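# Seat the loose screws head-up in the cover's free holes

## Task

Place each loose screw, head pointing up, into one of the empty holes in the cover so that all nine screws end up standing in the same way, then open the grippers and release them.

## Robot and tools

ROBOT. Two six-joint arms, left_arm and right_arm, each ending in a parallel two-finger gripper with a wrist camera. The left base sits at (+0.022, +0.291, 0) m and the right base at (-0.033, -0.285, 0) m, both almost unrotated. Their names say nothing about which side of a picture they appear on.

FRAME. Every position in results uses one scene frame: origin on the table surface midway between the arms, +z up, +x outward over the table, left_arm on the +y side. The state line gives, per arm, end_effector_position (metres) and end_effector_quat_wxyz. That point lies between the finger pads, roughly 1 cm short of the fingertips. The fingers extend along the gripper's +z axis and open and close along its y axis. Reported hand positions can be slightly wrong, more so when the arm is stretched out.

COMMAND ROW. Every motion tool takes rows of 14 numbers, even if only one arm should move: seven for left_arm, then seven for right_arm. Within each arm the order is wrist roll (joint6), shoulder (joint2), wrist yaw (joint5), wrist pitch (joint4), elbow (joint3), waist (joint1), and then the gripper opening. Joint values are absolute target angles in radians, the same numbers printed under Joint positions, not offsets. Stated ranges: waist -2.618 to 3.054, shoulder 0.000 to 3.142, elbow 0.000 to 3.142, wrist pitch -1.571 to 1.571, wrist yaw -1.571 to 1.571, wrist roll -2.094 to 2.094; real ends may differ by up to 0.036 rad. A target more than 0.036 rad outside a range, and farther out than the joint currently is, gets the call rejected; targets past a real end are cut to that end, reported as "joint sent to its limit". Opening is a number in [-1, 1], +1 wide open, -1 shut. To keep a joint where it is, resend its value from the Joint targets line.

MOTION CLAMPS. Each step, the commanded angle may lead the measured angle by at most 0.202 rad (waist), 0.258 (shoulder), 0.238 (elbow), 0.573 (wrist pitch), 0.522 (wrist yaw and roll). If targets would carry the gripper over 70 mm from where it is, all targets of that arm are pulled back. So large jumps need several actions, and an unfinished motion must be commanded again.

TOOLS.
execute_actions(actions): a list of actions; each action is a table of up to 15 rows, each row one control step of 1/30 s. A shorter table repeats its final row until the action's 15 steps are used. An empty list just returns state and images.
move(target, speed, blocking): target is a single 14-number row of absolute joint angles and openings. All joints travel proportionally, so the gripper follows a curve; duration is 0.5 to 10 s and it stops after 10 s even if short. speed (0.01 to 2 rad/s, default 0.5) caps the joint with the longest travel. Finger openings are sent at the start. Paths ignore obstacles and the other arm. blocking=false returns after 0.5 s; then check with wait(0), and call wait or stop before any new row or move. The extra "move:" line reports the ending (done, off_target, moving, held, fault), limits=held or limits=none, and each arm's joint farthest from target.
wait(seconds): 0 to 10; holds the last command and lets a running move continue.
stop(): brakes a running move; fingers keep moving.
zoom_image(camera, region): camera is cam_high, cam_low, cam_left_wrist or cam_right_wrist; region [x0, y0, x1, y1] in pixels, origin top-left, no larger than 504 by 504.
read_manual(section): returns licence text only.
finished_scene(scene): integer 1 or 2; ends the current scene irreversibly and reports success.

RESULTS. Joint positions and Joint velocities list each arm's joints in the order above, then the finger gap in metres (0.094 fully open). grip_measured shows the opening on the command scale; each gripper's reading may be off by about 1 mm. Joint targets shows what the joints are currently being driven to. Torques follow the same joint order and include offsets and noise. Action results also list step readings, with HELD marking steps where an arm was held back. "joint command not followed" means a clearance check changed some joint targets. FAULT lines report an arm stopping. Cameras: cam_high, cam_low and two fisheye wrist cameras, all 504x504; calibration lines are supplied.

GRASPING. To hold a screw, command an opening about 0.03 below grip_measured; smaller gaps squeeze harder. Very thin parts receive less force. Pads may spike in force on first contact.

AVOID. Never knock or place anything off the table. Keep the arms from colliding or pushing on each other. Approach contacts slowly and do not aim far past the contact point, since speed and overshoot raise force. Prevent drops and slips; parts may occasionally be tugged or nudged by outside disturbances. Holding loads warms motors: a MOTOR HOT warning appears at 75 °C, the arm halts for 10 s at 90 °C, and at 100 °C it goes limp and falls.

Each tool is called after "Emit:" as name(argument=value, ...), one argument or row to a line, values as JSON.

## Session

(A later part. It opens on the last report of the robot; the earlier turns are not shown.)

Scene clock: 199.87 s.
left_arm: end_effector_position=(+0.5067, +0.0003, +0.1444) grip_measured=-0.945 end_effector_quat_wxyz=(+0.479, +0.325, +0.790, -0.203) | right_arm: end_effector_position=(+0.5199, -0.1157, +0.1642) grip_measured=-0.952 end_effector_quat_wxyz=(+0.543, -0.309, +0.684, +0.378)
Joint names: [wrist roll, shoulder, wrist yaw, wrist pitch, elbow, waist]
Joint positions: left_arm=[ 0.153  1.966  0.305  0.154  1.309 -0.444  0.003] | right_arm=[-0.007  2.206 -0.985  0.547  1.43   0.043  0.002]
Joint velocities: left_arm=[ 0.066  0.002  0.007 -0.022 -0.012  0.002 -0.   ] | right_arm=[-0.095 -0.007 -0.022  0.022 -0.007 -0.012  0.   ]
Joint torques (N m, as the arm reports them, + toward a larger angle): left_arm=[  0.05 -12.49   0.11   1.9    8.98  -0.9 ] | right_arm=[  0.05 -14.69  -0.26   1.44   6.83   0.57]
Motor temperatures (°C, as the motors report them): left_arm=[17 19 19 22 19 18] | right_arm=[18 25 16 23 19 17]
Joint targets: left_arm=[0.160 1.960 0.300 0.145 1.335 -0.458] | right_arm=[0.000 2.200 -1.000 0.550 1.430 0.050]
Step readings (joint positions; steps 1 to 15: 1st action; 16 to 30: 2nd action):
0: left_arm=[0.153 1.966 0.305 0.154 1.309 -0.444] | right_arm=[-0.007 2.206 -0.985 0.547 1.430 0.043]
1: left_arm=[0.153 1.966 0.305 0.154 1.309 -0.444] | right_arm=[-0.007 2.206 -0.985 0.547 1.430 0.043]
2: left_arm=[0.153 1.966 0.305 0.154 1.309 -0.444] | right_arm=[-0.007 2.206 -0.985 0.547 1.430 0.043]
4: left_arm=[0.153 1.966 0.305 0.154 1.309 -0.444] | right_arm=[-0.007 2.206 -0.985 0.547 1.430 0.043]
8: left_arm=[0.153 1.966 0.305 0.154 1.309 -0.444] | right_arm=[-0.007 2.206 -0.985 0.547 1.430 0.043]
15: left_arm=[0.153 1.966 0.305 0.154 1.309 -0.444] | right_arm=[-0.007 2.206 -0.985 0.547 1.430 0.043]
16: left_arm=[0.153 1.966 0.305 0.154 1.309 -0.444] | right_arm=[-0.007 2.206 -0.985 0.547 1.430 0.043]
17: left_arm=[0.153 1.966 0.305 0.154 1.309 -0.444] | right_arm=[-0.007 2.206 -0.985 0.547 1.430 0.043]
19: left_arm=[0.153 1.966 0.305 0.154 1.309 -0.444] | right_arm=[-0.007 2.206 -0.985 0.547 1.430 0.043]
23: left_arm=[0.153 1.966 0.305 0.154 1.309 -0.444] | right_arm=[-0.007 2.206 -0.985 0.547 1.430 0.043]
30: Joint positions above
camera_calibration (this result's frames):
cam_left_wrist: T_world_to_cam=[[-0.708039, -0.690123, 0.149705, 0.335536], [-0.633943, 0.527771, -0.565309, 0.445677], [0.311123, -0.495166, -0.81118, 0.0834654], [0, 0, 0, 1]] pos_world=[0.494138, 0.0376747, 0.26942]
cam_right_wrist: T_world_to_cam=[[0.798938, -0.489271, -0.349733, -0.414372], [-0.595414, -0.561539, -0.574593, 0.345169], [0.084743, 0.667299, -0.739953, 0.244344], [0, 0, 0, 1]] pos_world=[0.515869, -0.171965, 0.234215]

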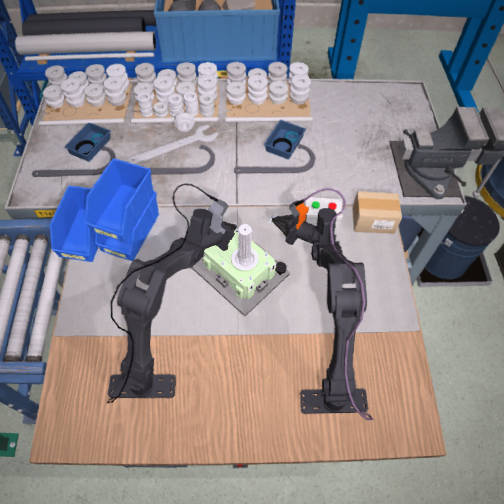

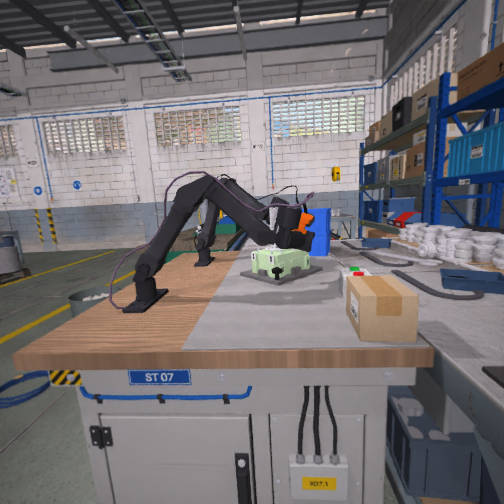

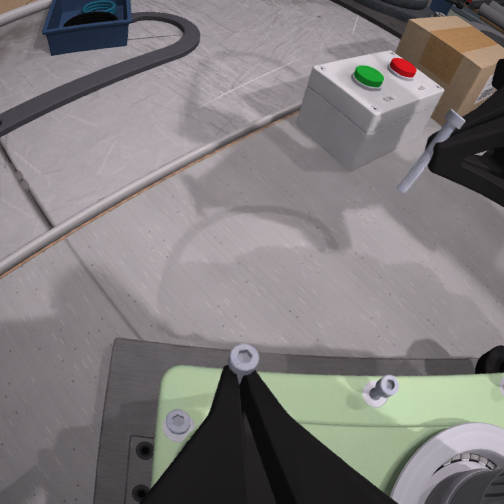

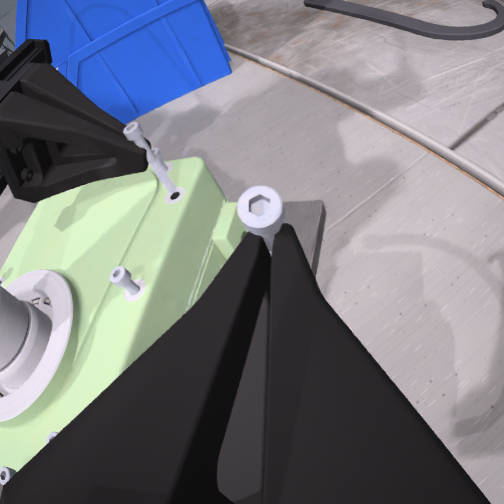

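Emit:
execute_actions(
  actions=[
    [[0.16,1.932,0.305,0.145,1.335,-0.444,-0.97,0,2.2,-1.0,0.55,1.43,0.05,-0.965]],
    [[0.16,1.95,0.328,0.145,1.335,-0.444,-0.97,0,2.2,-1.0,0.55,1.43,0.05,-0.965]],
  ],
)

Emit:
zoom_image(
  camera="cam_right_wrist",
  region=[110,110,220,220],
)

Scene clock: 201.70 s.
left_arm: end_effector_position=(+0.5046, -0.0011, +0.1546) grip_measured=-0.945 end_effector_quat_wxyz=(+0.485, +0.328, +0.784, -0.209) | right_arm: end_effector_position=(+0.5199, -0.1157, +0.1642) grip_measured=-0.952 end_effector_quat_wxyz=(+0.543, -0.309, +0.684, +0.378)
Joint names: [wrist roll, shoulder, wrist yaw, wrist pitch, elbow, waist]
Joint positions: left_arm=[ 0.153  1.947  0.318  0.153  1.309 -0.444  0.003] | right_arm=[-0.007  2.206 -0.985  0.547  1.43   0.043  0.002]
Joint velocities: left_arm=[-0.051 -0.012  0.022  0.022  0.002  0.017  0.001] | right_arm=[-0.007 -0.002  0.007 -0.022  0.007  0.007 -0.001]
Joint torques (N m, as the arm reports them, + toward a larger angle): left_arm=[  0.02 -11.68   0.23   1.89   9.15   0.12] | right_arm=[  0.05 -14.68  -0.27   1.44   6.79   0.59]
Motor temperatures (°C, as the motors report them): left_arm=[17 19 19 23 19 18] | right_arm=[18 25 16 23 19 17]
Joint targets: left_arm=[0.160 1.950 0.328 0.145 1.335 -0.444] | right_arm=[0.000 2.200 -1.000 0.550 1.430 0.050]
Step readings (joint positions; steps 1 to 15: 1st action; 16 to 30: 2nd action):
0: left_arm=[0.153 1.966 0.305 0.154 1.309 -0.444] | right_arm=[-0.007 2.206 -0.985 0.547 1.430 0.043]
1: left_arm=[0.153 1.964 0.305 0.154 1.309 -0.444] | right_arm=[-0.007 2.206 -0.985 0.547 1.430 0.043]
2: left_arm=[0.153 1.963 0.305 0.153 1.309 -0.444] | right_arm=[-0.007 2.206 -0.985 0.547 1.430 0.043]
4: left_arm=[0.153 1.957 0.305 0.153 1.309 -0.444] | right_arm=[-0.007 2.206 -0.985 0.547 1.430 0.043]
8: left_arm=[0.153 1.948 0.305 0.153 1.309 -0.444] | right_arm=[-0.007 2.206 -0.985 0.547 1.430 0.043]
15: left_arm=[0.153 1.947 0.305 0.153 1.309 -0.444] | right_arm=[-0.007 2.206 -0.985 0.547 1.430 0.043]
16: left_arm=[0.153 1.947 0.307 0.153 1.309 -0.444] | right_arm=[-0.007 2.206 -0.985 0.547 1.430 0.043]
17: left_arm=[0.153 1.947 0.309 0.153 1.309 -0.444] | right_arm=[-0.007 2.206 -0.985 0.547 1.430 0.043]
19: left_arm=[0.153 1.947 0.312 0.153 1.309 -0.444] | right_arm=[-0.007 2.206 -0.985 0.547 1.430 0.043]
23: left_arm=[0.153 1.947 0.316 0.153 1.309 -0.444] | right_arm=[-0.007 2.206 -0.985 0.547 1.430 0.043]
30: Joint positions above
camera_calibration (this result's frames):
cam_left_wrist: T_world_to_cam=[[-0.717614, -0.680285, 0.14914, 0.336507], [-0.620504, 0.527298, -0.580458, 0.446398], [0.316236, -0.509087, -0.800516, 0.0874902], [0, 0, 0, 1]] pos_world=[0.490807, 0.038076, 0.278966]
cam_right_wrist: T_world_to_cam=[[0.798938, -0.489271, -0.349733, -0.414372], [-0.595414, -0.561539, -0.574593, 0.345169], [0.084743, 0.667299, -0.739953, 0.244344], [0, 0, 0, 1]] pos_world=[0.515869, -0.171965, 0.234215]

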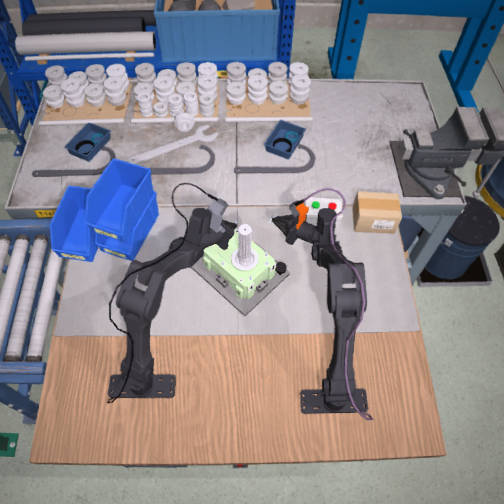

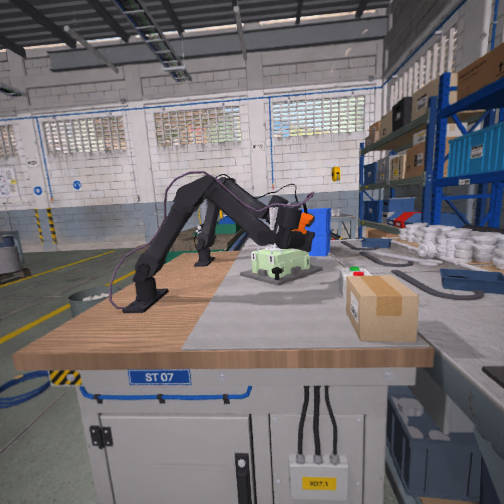

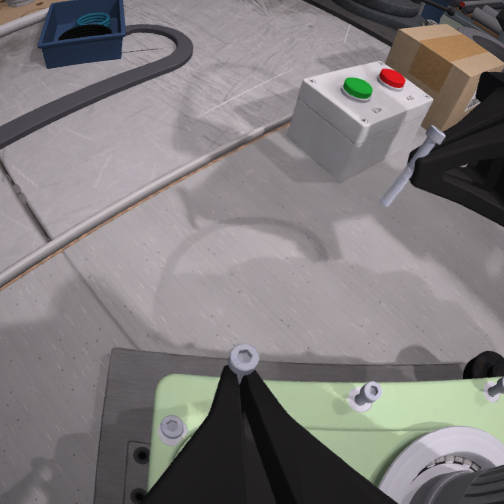

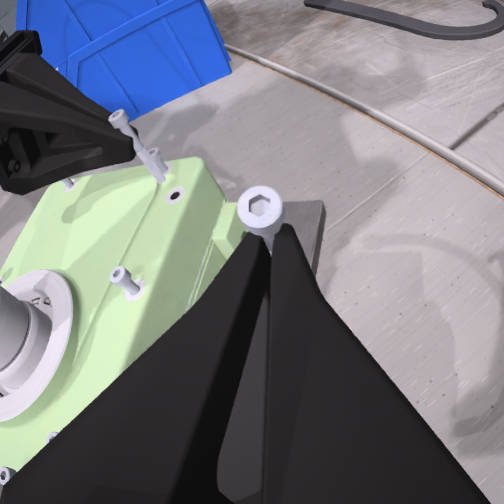

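Region (110, 110, 220, 220) of cam_right_wrist's 504x504 image, scaled by 4.582, with more detail than that image has.

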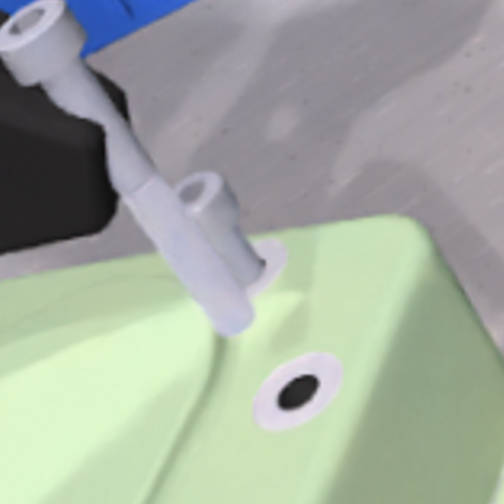

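Emit:
execute_actions(
  actions=[
    [[0.16,1.974,0.328,0.145,1.335,-0.444,-0.97,0,2.2,-1.0,0.55,1.43,0.05,-0.965]],
  ],
)

Emit:
zoom_image(
  camera="cam_right_wrist",
  region=[110,110,220,220],
)

Scene clock: 203.27 s.
left_arm: end_effector_position=(+0.5052, -0.0016, +0.1443) grip_measured=-0.945 end_effector_quat_wxyz=(+0.477, +0.328, +0.788, -0.209) | right_arm: end_effector_position=(+0.5199, -0.1157, +0.1642) grip_measured=-0.952 end_effector_quat_wxyz=(+0.543, -0.309, +0.684, +0.378)
Joint names: [wrist roll, shoulder, wrist yaw, wrist pitch, elbow, waist]
Joint positions: left_arm=[ 0.153  1.967  0.319  0.155  1.309 -0.444  0.003] | right_arm=[-0.007  2.206 -0.985  0.547  1.43   0.043  0.002]
Joint velocities: left_arm=[-0.007  0.007  0.022 -0.081 -0.017  0.002 -0.   ] | right_arm=[-0.037  0.007  0.066 -0.022 -0.012  0.012 -0.001]
Joint torques (N m, as the arm reports them, + toward a larger angle): left_arm=[  0.06 -11.64   0.13   1.84   9.05   0.05] | right_arm=[  0.04 -14.71  -0.27   1.46   6.75   0.53]
Motor temperatures (°C, as the motors report them): left_arm=[17 19 19 23 19 18] | right_arm=[18 25 16 23 19 17]
Joint targets: left_arm=[0.160 1.974 0.328 0.145 1.335 -0.444] | right_arm=[-0.000 2.200 -1.000 0.550 1.430 0.050]
Step readings (joint positions):
0: left_arm=[0.153 1.947 0.318 0.153 1.309 -0.444] | right_arm=[-0.007 2.206 -0.985 0.547 1.430 0.043]
1: left_arm=[0.153 1.948 0.318 0.153 1.309 -0.444] | right_arm=[-0.007 2.206 -0.985 0.547 1.430 0.043]
2: left_arm=[0.153 1.950 0.318 0.155 1.309 -0.444] | right_arm=[-0.007 2.206 -0.985 0.547 1.430 0.043]
4: left_arm=[0.153 1.956 0.318 0.155 1.309 -0.444] | right_arm=[-0.007 2.206 -0.985 0.547 1.430 0.043]
8: left_arm=[0.153 1.967 0.319 0.155 1.309 -0.444] | right_arm=[-0.007 2.206 -0.985 0.547 1.430 0.043]
15: Joint positions above
camera_calibration (this result's frames):
cam_left_wrist: T_world_to_cam=[[-0.715797, -0.680669, 0.155964, 0.336236], [-0.629378, 0.532086, -0.566364, 0.443513], [0.30252, -0.503562, -0.809264, 0.0869821], [0, 0, 0, 1]] pos_world=[0.4935, 0.0366785, 0.269141]
cam_right_wrist: T_world_to_cam=[[0.798938, -0.489271, -0.349733, -0.414372], [-0.595414, -0.561539, -0.574593, 0.345169], [0.084743, 0.667299, -0.739953, 0.244344], [0, 0, 0, 1]] pos_world=[0.515869, -0.171965, 0.234215]

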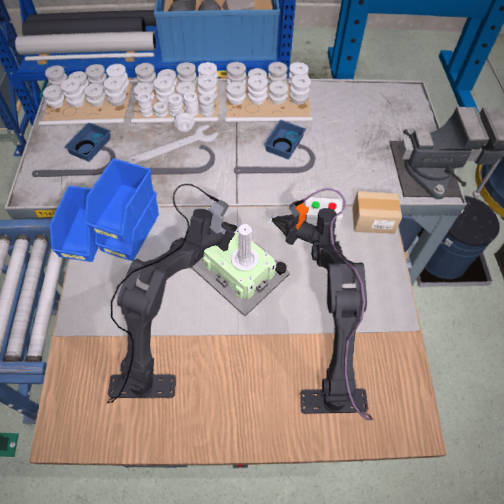

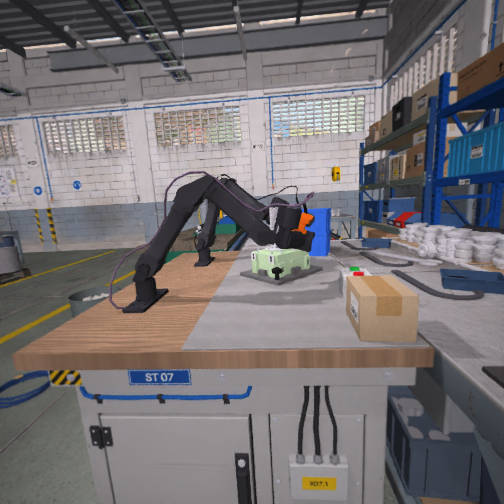

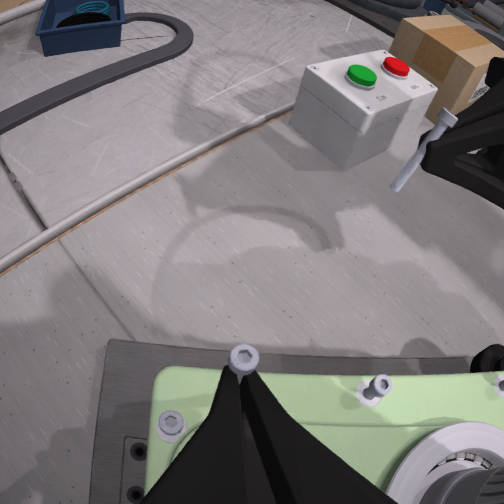

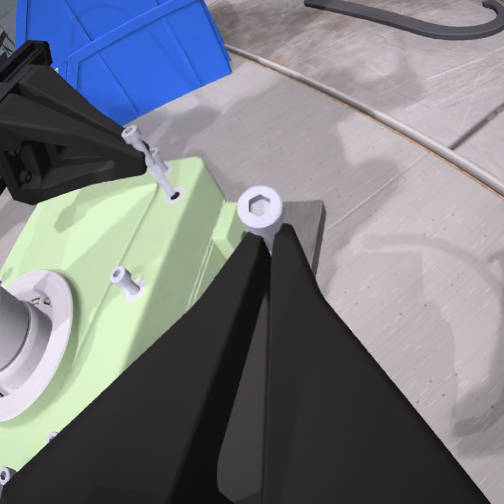

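Region (110, 110, 220, 220) of cam_right_wrist's 504x504 image, scaled by 4.582, with more detail than that image has.

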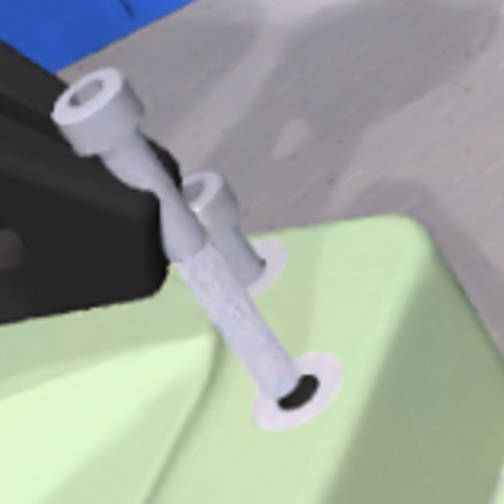

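Emit:
execute_actions(
  actions=[
    [[0.16,1.965,0.328,0.145,1.348,-0.444,-0.97,0,2.2,-1.0,0.55,1.43,0.05,-0.965]],
  ],
)

Scene clock: 204.70 s.
left_arm: end_effector_position=(+0.5081, -0.0030, +0.1509) grip_measured=-0.945 end_effector_quat_wxyz=(+0.483, +0.328, +0.784, -0.209) | right_arm: end_effector_position=(+0.5199, -0.1157, +0.1642) grip_measured=-0.952 end_effector_quat_wxyz=(+0.543, -0.309, +0.684, +0.378)
Joint names: [wrist roll, shoulder, wrist yaw, wrist pitch, elbow, waist]
Joint positions: left_arm=[ 0.153  1.967  0.319  0.154  1.324 -0.444  0.003] | right_arm=[-0.007  2.206 -0.985  0.547  1.43   0.043  0.002]
Joint velocities: left_arm=[-0.022  0.007  0.007  0.066 -0.002 -0.007 -0.   ] | right_arm=[-0.037  0.002 -0.051  0.051  0.002  0.007  0.   ]
Joint torques (N m, as the arm reports them, + toward a larger angle): left_arm=[  0.07 -12.33   0.23   1.91   8.91   0.01] | right_arm=[  0.04 -14.67  -0.27   1.44   6.78   0.61]
Motor temperatures (°C, as the motors report them): left_arm=[17 19 19 23 19 18] | right_arm=[18 25 16 23 19 17]
Joint targets: left_arm=[0.160 1.965 0.328 0.145 1.348 -0.444] | right_arm=[-0.000 2.200 -1.000 0.550 1.430 0.050]
Step readings (joint positions):
0: left_arm=[0.153 1.967 0.319 0.155 1.309 -0.444] | right_arm=[-0.007 2.206 -0.985 0.547 1.430 0.043]
1: left_arm=[0.153 1.967 0.319 0.154 1.311 -0.444] | right_arm=[-0.007 2.206 -0.985 0.547 1.430 0.043]
2: left_arm=[0.153 1.967 0.319 0.154 1.313 -0.444] | right_arm=[-0.007 2.206 -0.985 0.547 1.430 0.043]
4: left_arm=[0.153 1.967 0.319 0.154 1.319 -0.444] | right_arm=[-0.007 2.206 -0.985 0.547 1.430 0.043]
8: left_arm=[0.153 1.967 0.319 0.154 1.324 -0.444] | right_arm=[-0.007 2.206 -0.985 0.547 1.430 0.043]
15: Joint positions above
camera_calibration (this result's frames):
cam_left_wrist: T_world_to_cam=[[-0.717803, -0.679709, 0.150849, 0.338125], [-0.621897, 0.528505, -0.577863, 0.44779], [0.313054, -0.508604, -0.802072, 0.0843451], [0, 0, 0, 1]] pos_world=[0.494782, 0.0360649, 0.275407]
cam_right_wrist: T_world_to_cam=[[0.798938, -0.489271, -0.349733, -0.414372], [-0.595414, -0.561539, -0.574593, 0.345169], [0.084743, 0.667299, -0.739953, 0.244344], [0, 0, 0, 1]] pos_world=[0.515869, -0.171965, 0.234215]

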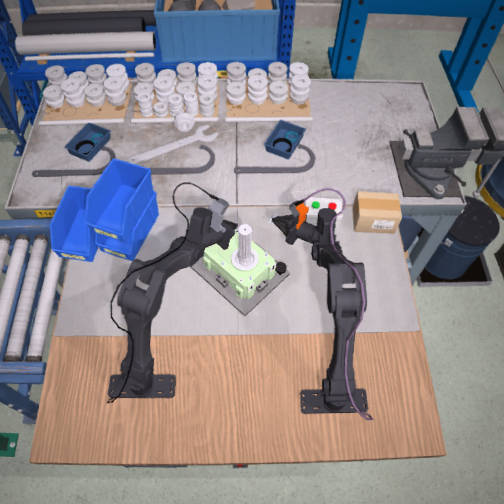

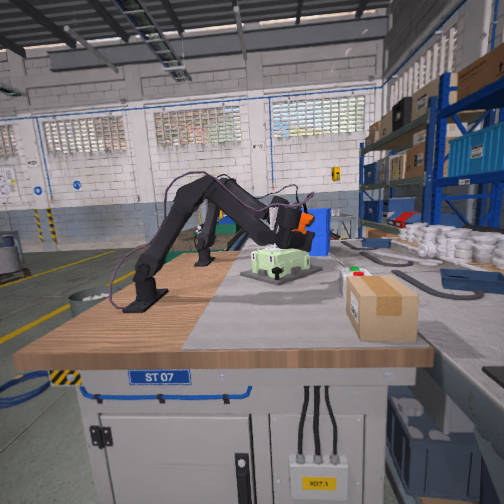

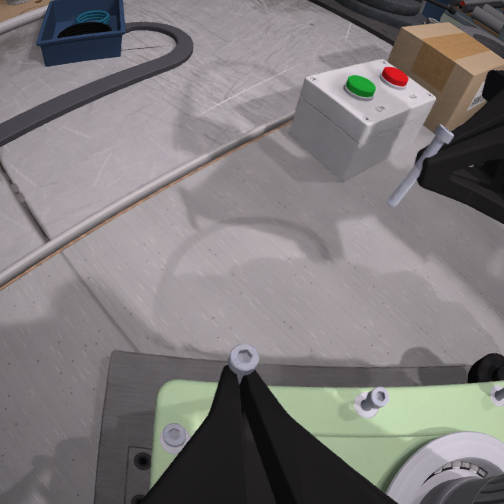

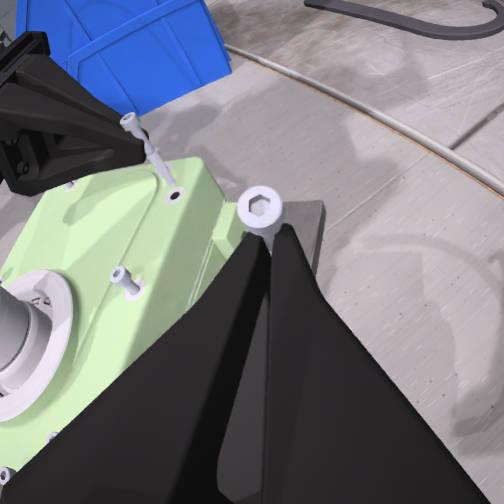

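Emit:
execute_actions(
  actions=[
    [[0.16,1.965,0.328,0.132,1.345,-0.444,-0.97,0,2.2,-1.0,0.55,1.43,0.05,-0.965]],
    [[0.16,1.988,0.328,0.14,1.345,-0.444,-0.97,0,2.2,-1.0,0.55,1.43,0.05,-0.965]],
  ],
)

Emit:
zoom_image(
  camera="cam_right_wrist",
  region=[110,110,220,220],
)

Scene clock: 208.10 s.
left_arm: end_effector_position=(+0.5081, -0.0030, +0.1444) grip_measured=-0.945 end_effector_quat_wxyz=(+0.477, +0.328, +0.788, -0.209) | right_arm: end_effector_position=(+0.5199, -0.1157, +0.1642) grip_measured=-0.952 end_effector_quat_wxyz=(+0.543, -0.309, +0.684, +0.378)
Joint names: [wrist roll, shoulder, wrist yaw, wrist pitch, elbow, waist]
Joint positions: left_arm=[ 0.153  1.978  0.319  0.151  1.324 -0.444  0.003] | right_arm=[-0.007  2.206 -0.985  0.547  1.43   0.043  0.002]
Joint velocities: left_arm=[ 0.007 -0.007 -0.037  0.037  0.007 -0.002  0.001] | right_arm=[-0.022  0.002  0.007  0.007 -0.007  0.017  0.   ]
Joint torques (N m, as the arm reports them, + toward a larger angle): left_arm=[  0.04 -11.44   0.2    1.88   8.55   0.02] | right_arm=[  0.05 -14.71  -0.27   1.45   6.79   0.58]
Motor temperatures (°C, as the motors report them): left_arm=[17 19 19 23 19 18] | right_arm=[18 25 16 23 19 17]
Joint targets: left_arm=[0.160 1.988 0.328 0.140 1.345 -0.444] | right_arm=[-0.000 2.200 -1.000 0.550 1.430 0.050]
Step readings (joint positions; steps 1 to 15: 1st action; 16 to 30: 2nd action):
0: left_arm=[0.153 1.967 0.319 0.154 1.324 -0.444] | right_arm=[-0.007 2.206 -0.985 0.547 1.430 0.043]
1: left_arm=[0.153 1.967 0.319 0.153 1.324 -0.444] | right_arm=[-0.007 2.206 -0.985 0.547 1.430 0.043]
2: left_arm=[0.153 1.967 0.319 0.153 1.324 -0.444] | right_arm=[-0.007 2.206 -0.985 0.547 1.430 0.043]
4: left_arm=[0.153 1.967 0.319 0.152 1.324 -0.444] | right_arm=[-0.007 2.206 -0.985 0.547 1.430 0.043]
8: left_arm=[0.153 1.967 0.319 0.150 1.324 -0.444] | right_arm=[-0.007 2.206 -0.985 0.547 1.430 0.043]
15: left_arm=[0.153 1.967 0.319 0.150 1.324 -0.444] | right_arm=[-0.007 2.206 -0.985 0.547 1.430 0.043]
16: left_arm=[0.153 1.968 0.319 0.150 1.324 -0.444] | right_arm=[-0.007 2.206 -0.985 0.547 1.430 0.043]
17: left_arm=[0.153 1.969 0.319 0.150 1.324 -0.444] | right_arm=[-0.007 2.206 -0.985 0.547 1.430 0.043]
19: left_arm=[0.153 1.973 0.319 0.150 1.324 -0.444] | right_arm=[-0.007 2.206 -0.985 0.547 1.430 0.043]
23: left_arm=[0.153 1.978 0.319 0.151 1.324 -0.444] | right_arm=[-0.007 2.206 -0.985 0.547 1.430 0.043]
30: Joint positions above
camera_calibration (this result's frames):
cam_left_wrist: T_world_to_cam=[[-0.716119, -0.680352, 0.155865, 0.337476], [-0.628855, 0.532016, -0.56701, 0.445974], [0.302844, -0.504063, -0.80883, 0.0852207], [0, 0, 0, 1]] pos_world=[0.496317, 0.035294, 0.2692]
cam_right_wrist: T_world_to_cam=[[0.798938, -0.489271, -0.349733, -0.414372], [-0.595414, -0.561539, -0.574593, 0.345169], [0.084743, 0.667299, -0.739953, 0.244344], [0, 0, 0, 1]] pos_world=[0.515869, -0.171965, 0.234215]

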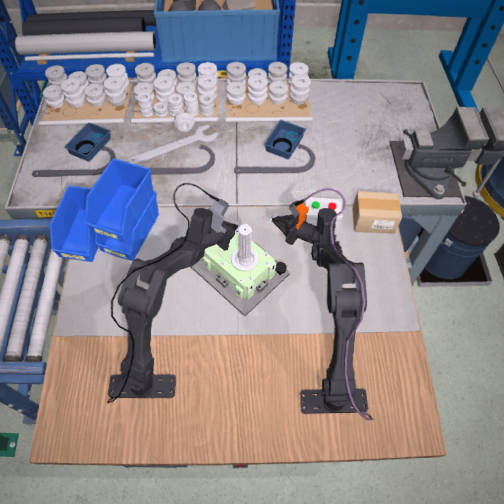

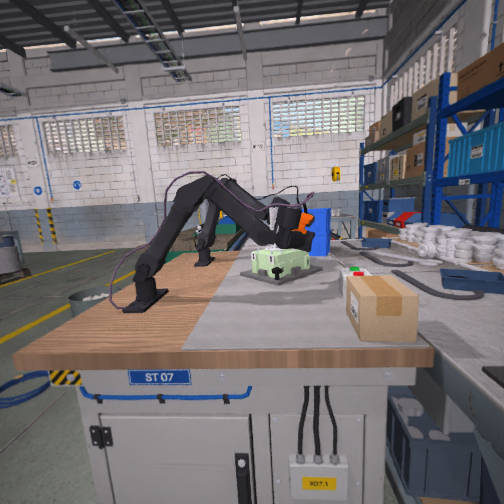

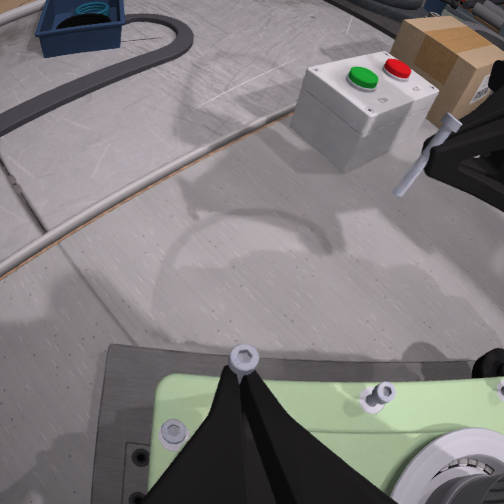

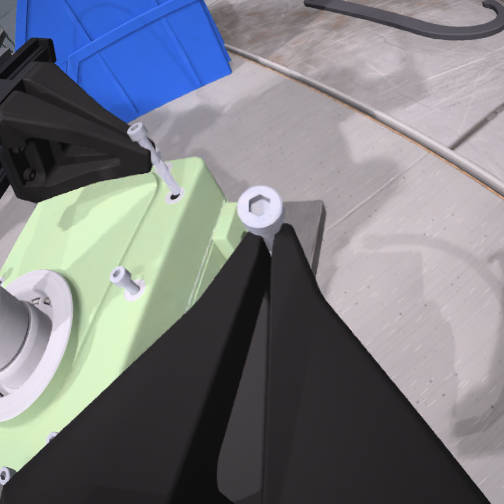

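Region (110, 110, 220, 220) of cam_right_wrist's 504x504 image, scaled by 4.582, with more detail than that image has.

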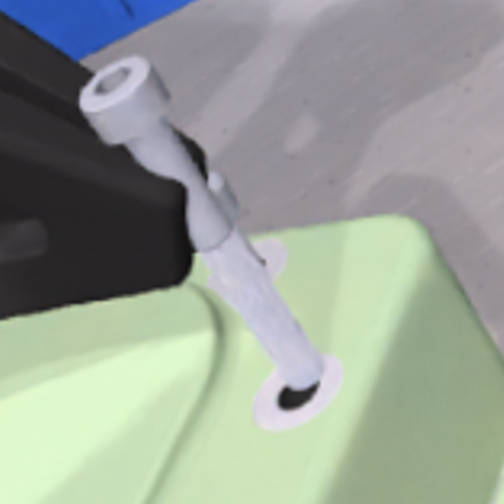

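Emit:
execute_actions(
  actions=[
    [[0.16,1.975,0.342,0.14,1.345,-0.444,-0.97,0,2.2,-1.0,0.55,1.43,0.05,-0.965]],
  ],
)

Emit:
zoom_image(
  camera="cam_right_wrist",
  region=[110,110,220,220],
)

Scene clock: 209.50 s.
left_arm: end_effector_position=(+0.5066, -0.0047, +0.1447) grip_measured=-0.945 end_effector_quat_wxyz=(+0.476, +0.331, +0.786, -0.214) | right_arm: end_effector_position=(+0.5199, -0.1157, +0.1642) grip_measured=-0.952 end_effector_quat_wxyz=(+0.543, -0.309, +0.684, +0.378)
Joint names: [wrist roll, shoulder, wrist yaw, wrist pitch, elbow, waist]
Joint positions: left_arm=[ 0.153  1.978  0.332  0.151  1.324 -0.444  0.003] | right_arm=[-0.007  2.206 -0.985  0.547  1.43   0.043  0.002]
Joint velocities: left_arm=[ 0.037  0.007  0.007 -0.051  0.002 -0.007  0.   ] | right_arm=[ 0.022  0.002 -0.007 -0.095  0.002 -0.007 -0.001]
Joint torques (N m, as the arm reports them, + toward a larger angle): left_arm=[  0.05 -12.48   0.22   1.83   8.6    0.06] | right_arm=[  0.05 -14.69  -0.27   1.46   6.77   0.53]
Motor temperatures (°C, as the motors report them): left_arm=[17 19 19 23 19 18] | right_arm=[18 25 16 23 19 17]
Joint targets: left_arm=[0.160 1.975 0.342 0.140 1.345 -0.444] | right_arm=[-0.000 2.200 -1.000 0.550 1.430 0.050]
Step readings (joint positions):
0: left_arm=[0.153 1.978 0.319 0.151 1.324 -0.444] | right_arm=[-0.007 2.206 -0.985 0.547 1.430 0.043]
1: left_arm=[0.153 1.978 0.321 0.151 1.324 -0.444] | right_arm=[-0.007 2.206 -0.985 0.547 1.430 0.043]
2: left_arm=[0.153 1.978 0.323 0.151 1.324 -0.444] | right_arm=[-0.007 2.206 -0.985 0.547 1.430 0.043]
4: left_arm=[0.153 1.978 0.326 0.151 1.324 -0.444] | right_arm=[-0.007 2.206 -0.985 0.547 1.430 0.043]
8: left_arm=[0.153 1.978 0.330 0.151 1.324 -0.444] | right_arm=[-0.007 2.206 -0.985 0.547 1.430 0.043]
15: Joint positions above
camera_calibration (this result's frames):
cam_left_wrist: T_world_to_cam=[[-0.723162, -0.671545, 0.161444, 0.33804], [-0.62445, 0.535827, -0.568289, 0.444082], [0.295126, -0.511779, -0.806835, 0.0887058], [0, 0, 0, 1]] pos_world=[0.495586, 0.0344559, 0.269363]
cam_right_wrist: T_world_to_cam=[[0.798938, -0.489271, -0.349733, -0.414372], [-0.595414, -0.561539, -0.574593, 0.345169], [0.084743, 0.667299, -0.739953, 0.244344], [0, 0, 0, 1]] pos_world=[0.515869, -0.171965, 0.234215]

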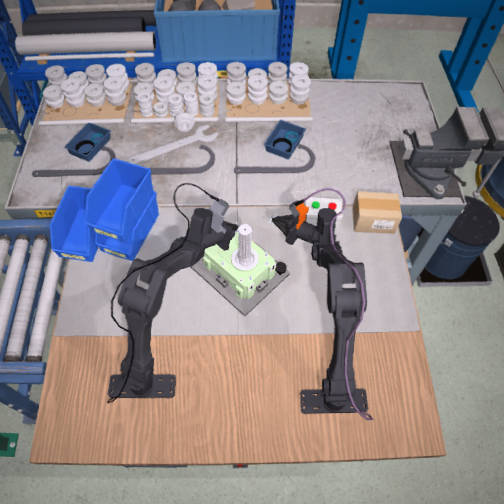

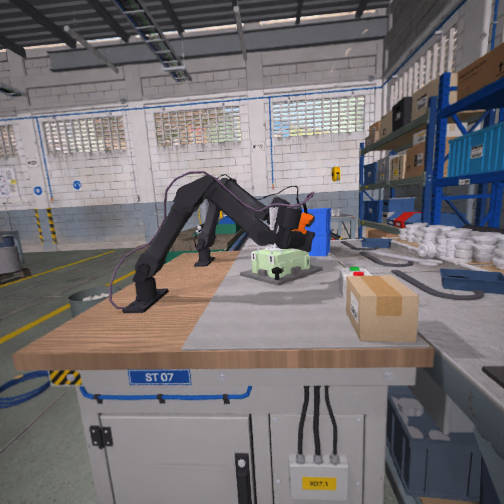

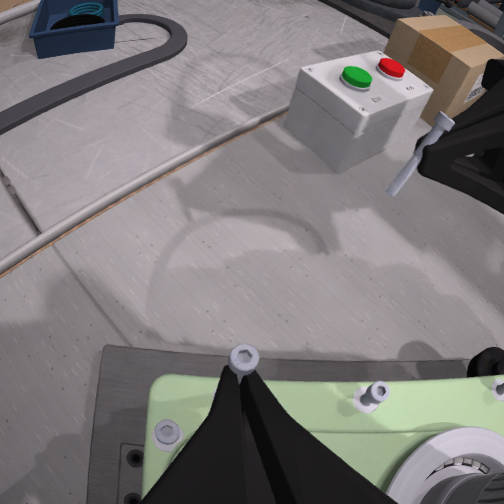

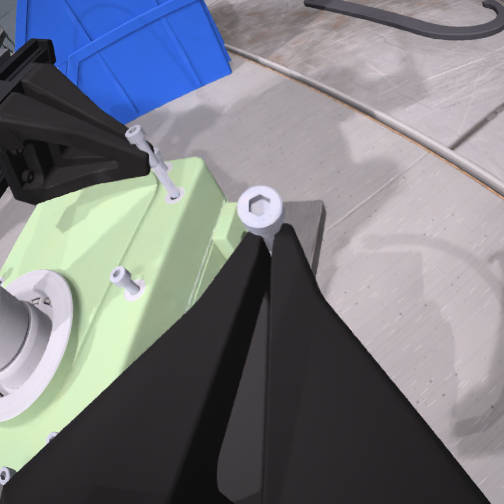

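Region (110, 110, 220, 220) of cam_right_wrist's 504x504 image, scaled by 4.582, with more detail than that image has.

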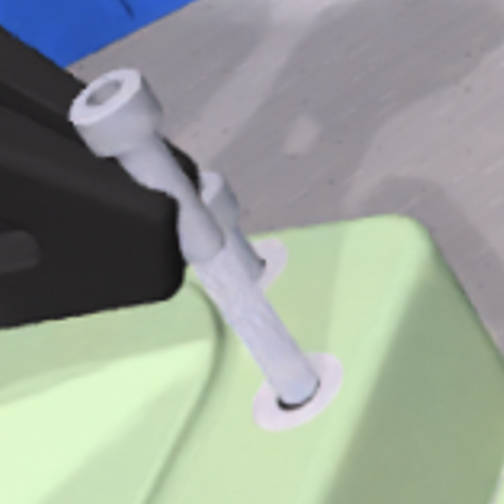

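Emit:
execute_actions(
  actions=[
    [[0.16,2.002,0.342,0.14,1.345,-0.444,-0.97,0,2.2,-1.0,0.55,1.43,0.05,-0.965]],
  ],
)

Emit:
zoom_image(
  camera="cam_right_wrist",
  region=[110,110,220,220],
)

Scene clock: 211.40 s.
left_arm: end_effector_position=(+0.5071, -0.0053, +0.1440) grip_measured=-0.945 end_effector_quat_wxyz=(+0.477, +0.331, +0.785, -0.215) | right_arm: end_effector_position=(+0.5199, -0.1157, +0.1642) grip_measured=-0.952 end_effector_quat_wxyz=(+0.543, -0.309, +0.684, +0.378)
Joint names: [wrist roll, shoulder, wrist yaw, wrist pitch, elbow, waist]
Joint positions: left_arm=[ 0.153  1.982  0.334  0.157  1.324 -0.444  0.003] | right_arm=[-0.007  2.206 -0.985  0.547  1.43   0.043  0.002]
Joint velocities: left_arm=[-0.007 -0.007  0.007 -0.051 -0.042  0.007 -0.   ] | right_arm=[ 0.051  0.007  0.007  0.022 -0.007 -0.002 -0.001]
Joint torques (N m, as the arm reports them, + toward a larger angle): left_arm=[  0.08 -10.56   0.18   1.75   8.65  -0.07] | right_arm=[  0.03 -14.71  -0.27   1.44   6.8    0.59]
Motor temperatures (°C, as the motors report them): left_arm=[17 19 19 23 19 18] | right_arm=[18 25 16 23 19 17]
Joint targets: left_arm=[0.160 2.002 0.342 0.140 1.345 -0.444] | right_arm=[0.000 2.200 -1.000 0.550 1.430 0.050]
Step readings (joint positions):
0: left_arm=[0.153 1.978 0.332 0.151 1.324 -0.444] | right_arm=[-0.007 2.206 -0.985 0.547 1.430 0.043]
1: left_arm=[0.153 1.979 0.332 0.151 1.324 -0.444] | right_arm=[-0.007 2.206 -0.985 0.547 1.430 0.043]
2: left_arm=[0.153 1.980 0.333 0.154 1.324 -0.444] | right_arm=[-0.007 2.206 -0.985 0.547 1.430 0.043]
4: left_arm=[0.153 1.981 0.334 0.157 1.324 -0.444] | right_arm=[-0.007 2.206 -0.985 0.547 1.430 0.043]
8: left_arm=[0.153 1.982 0.334 0.157 1.324 -0.444] | right_arm=[-0.007 2.206 -0.985 0.547 1.430 0.043]
15: Joint positions above
camera_calibration (this result's frames):
cam_left_wrist: T_world_to_cam=[[-0.724765, -0.669772, 0.161621, 0.338849], [-0.622469, 0.535951, -0.570341, 0.443579], [0.295378, -0.513968, -0.80535, 0.0872963], [0, 0, 0, 1]] pos_world=[0.495915, 0.0340827, 0.26853]
cam_right_wrist: T_world_to_cam=[[0.798938, -0.489271, -0.349733, -0.414372], [-0.595414, -0.561539, -0.574593, 0.345169], [0.084743, 0.667299, -0.739953, 0.244344], [0, 0, 0, 1]] pos_world=[0.515869, -0.171965, 0.234215]

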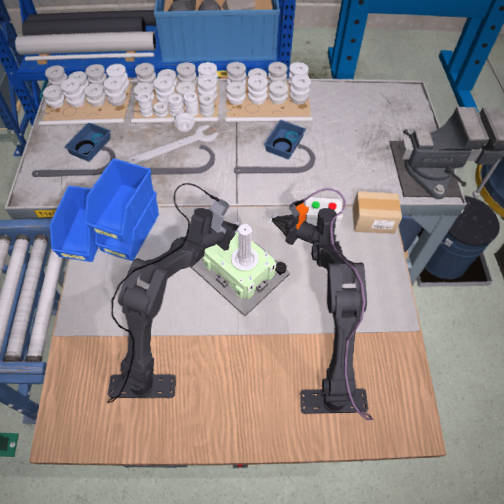

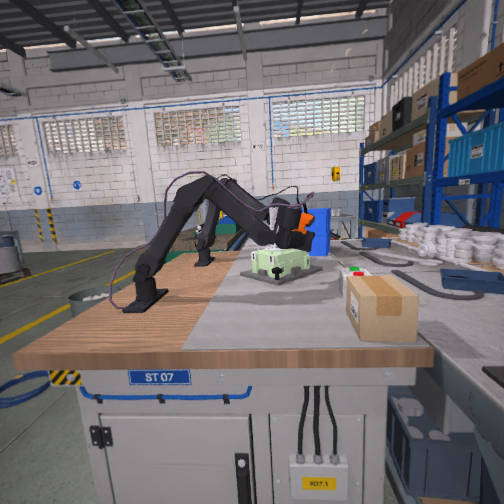

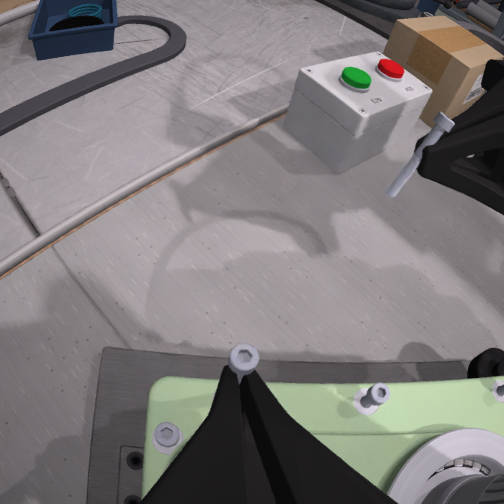

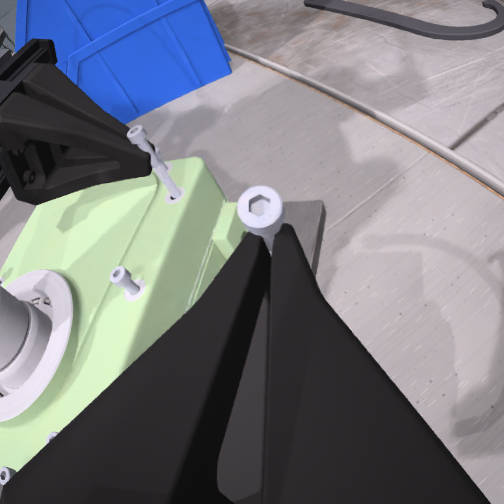

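Region (110, 110, 220, 220) of cam_right_wrist's 504x504 image, scaled by 4.582, with more detail than that image has.

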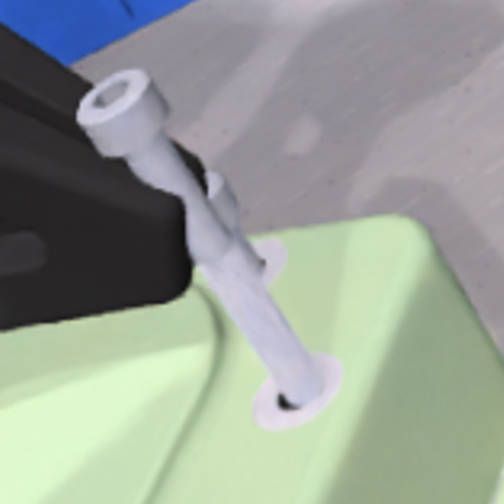

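Emit:
execute_actions(
  actions=[
    [[0.16,1.953,0.345,0.14,1.345,-0.444,-0.97,0,2.2,-1.0,0.55,1.43,0.05,-0.965]],
    [[0.16,1.97,0.345,0.124,1.345,-0.444,-0.97,0,2.2,-1.0,0.55,1.43,0.05,-0.965]],
  ],
)

Emit:
zoom_image(
  camera="cam_right_wrist",
  region=[110,110,220,220],
)

Scene clock: 213.93 s.
left_arm: end_effector_position=(+0.5051, -0.0046, +0.1475) grip_measured=-0.945 end_effector_quat_wxyz=(+0.475, +0.332, +0.786, -0.215) | right_arm: end_effector_position=(+0.5199, -0.1157, +0.1642) grip_measured=-0.952 end_effector_quat_wxyz=(+0.543, -0.309, +0.684, +0.378)
Joint names: [wrist roll, shoulder, wrist yaw, wrist pitch, elbow, waist]
Joint positions: left_arm=[ 0.153  1.969  0.335  0.142  1.324 -0.444  0.003] | right_arm=[-0.007  2.206 -0.985  0.547  1.43   0.043  0.002]
Joint velocities: left_arm=[-0.081  0.002  0.051  0.007 -0.007  0.012  0.   ] | right_arm=[-0.081 -0.007 -0.081 -0.007 -0.017  0.017 -0.002]
Joint torques (N m, as the arm reports them, + toward a larger angle): left_arm=[  0.06 -12.24   0.2    1.79   8.85   0.  ] | right_arm=[  0.05 -14.64  -0.27   1.44   6.83   0.63]
Motor temperatures (°C, as the motors report them): left_arm=[17 19 19 23 19 18] | right_arm=[18 25 16 23 19 17]
Joint targets: left_arm=[0.160 1.970 0.345 0.124 1.345 -0.444] | right_arm=[0.000 2.200 -1.000 0.550 1.430 0.050]
Step readings (joint positions; steps 1 to 15: 1st action; 16 to 30: 2nd action):
0: left_arm=[0.153 1.982 0.334 0.157 1.324 -0.444] | right_arm=[-0.007 2.206 -0.985 0.547 1.430 0.043]
1: left_arm=[0.153 1.980 0.334 0.157 1.324 -0.444] | right_arm=[-0.007 2.206 -0.985 0.547 1.430 0.043]
2: left_arm=[0.153 1.979 0.334 0.155 1.324 -0.444] | right_arm=[-0.007 2.206 -0.985 0.547 1.430 0.043]
4: left_arm=[0.153 1.975 0.334 0.155 1.324 -0.444] | right_arm=[-0.007 2.206 -0.985 0.547 1.430 0.043]
8: left_arm=[0.153 1.970 0.335 0.155 1.324 -0.444] | right_arm=[-0.007 2.206 -0.985 0.547 1.430 0.043]
15: left_arm=[0.153 1.969 0.335 0.155 1.324 -0.444] | right_arm=[-0.007 2.206 -0.985 0.547 1.430 0.043]
16: left_arm=[0.153 1.969 0.335 0.154 1.324 -0.444] | right_arm=[-0.007 2.206 -0.985 0.547 1.430 0.043]
17: left_arm=[0.153 1.969 0.335 0.152 1.324 -0.444] | right_arm=[-0.007 2.206 -0.985 0.547 1.430 0.043]
19: left_arm=[0.153 1.969 0.335 0.148 1.324 -0.444] | right_arm=[-0.007 2.206 -0.985 0.547 1.430 0.043]
23: left_arm=[0.153 1.969 0.335 0.144 1.324 -0.444] | right_arm=[-0.007 2.206 -0.985 0.547 1.430 0.043]
30: Joint positions above
camera_calibration (this result's frames):
cam_left_wrist: T_world_to_cam=[[-0.724951, -0.669178, 0.163239, 0.337187], [-0.623633, 0.537043, -0.568038, 0.444163], [0.292452, -0.513601, -0.806651, 0.0927554], [0, 0, 0, 1]] pos_world=[0.494312, 0.0347422, 0.272081]
cam_right_wrist: T_world_to_cam=[[0.798938, -0.489271, -0.349733, -0.414372], [-0.595414, -0.561539, -0.574593, 0.345169], [0.084743, 0.667299, -0.739953, 0.244344], [0, 0, 0, 1]] pos_world=[0.515869, -0.171965, 0.234215]

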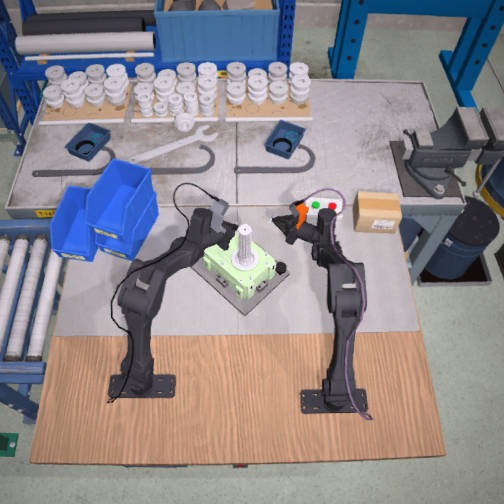

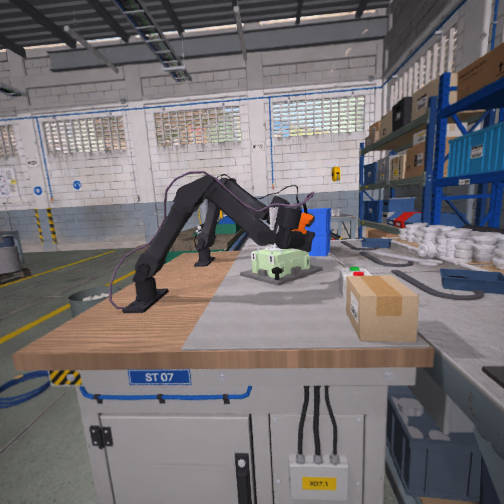

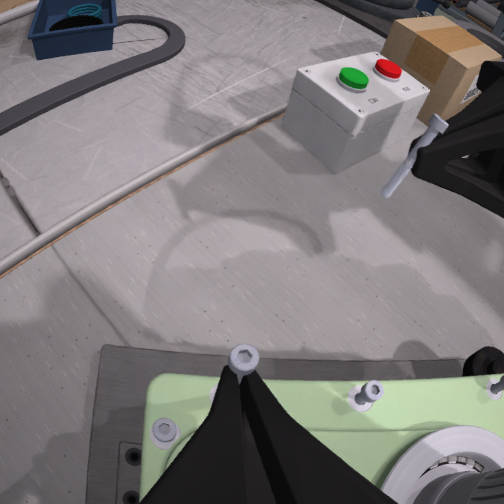

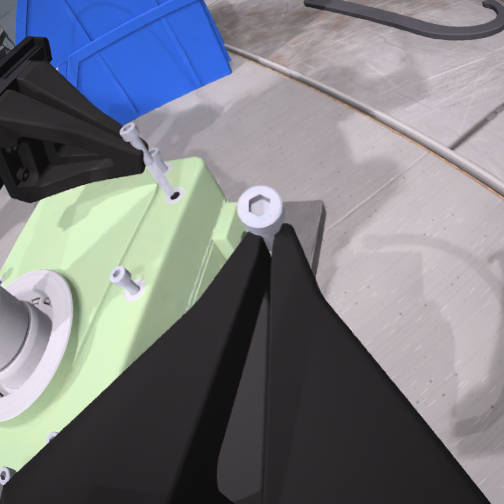

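Region (110, 110, 220, 220) of cam_right_wrist's 504x504 image, scaled by 4.582, with more detail than that image has.

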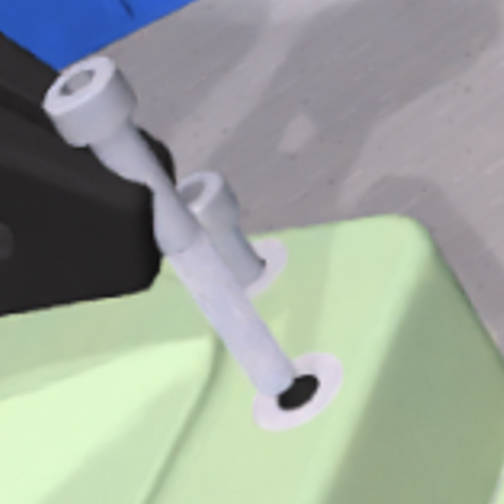

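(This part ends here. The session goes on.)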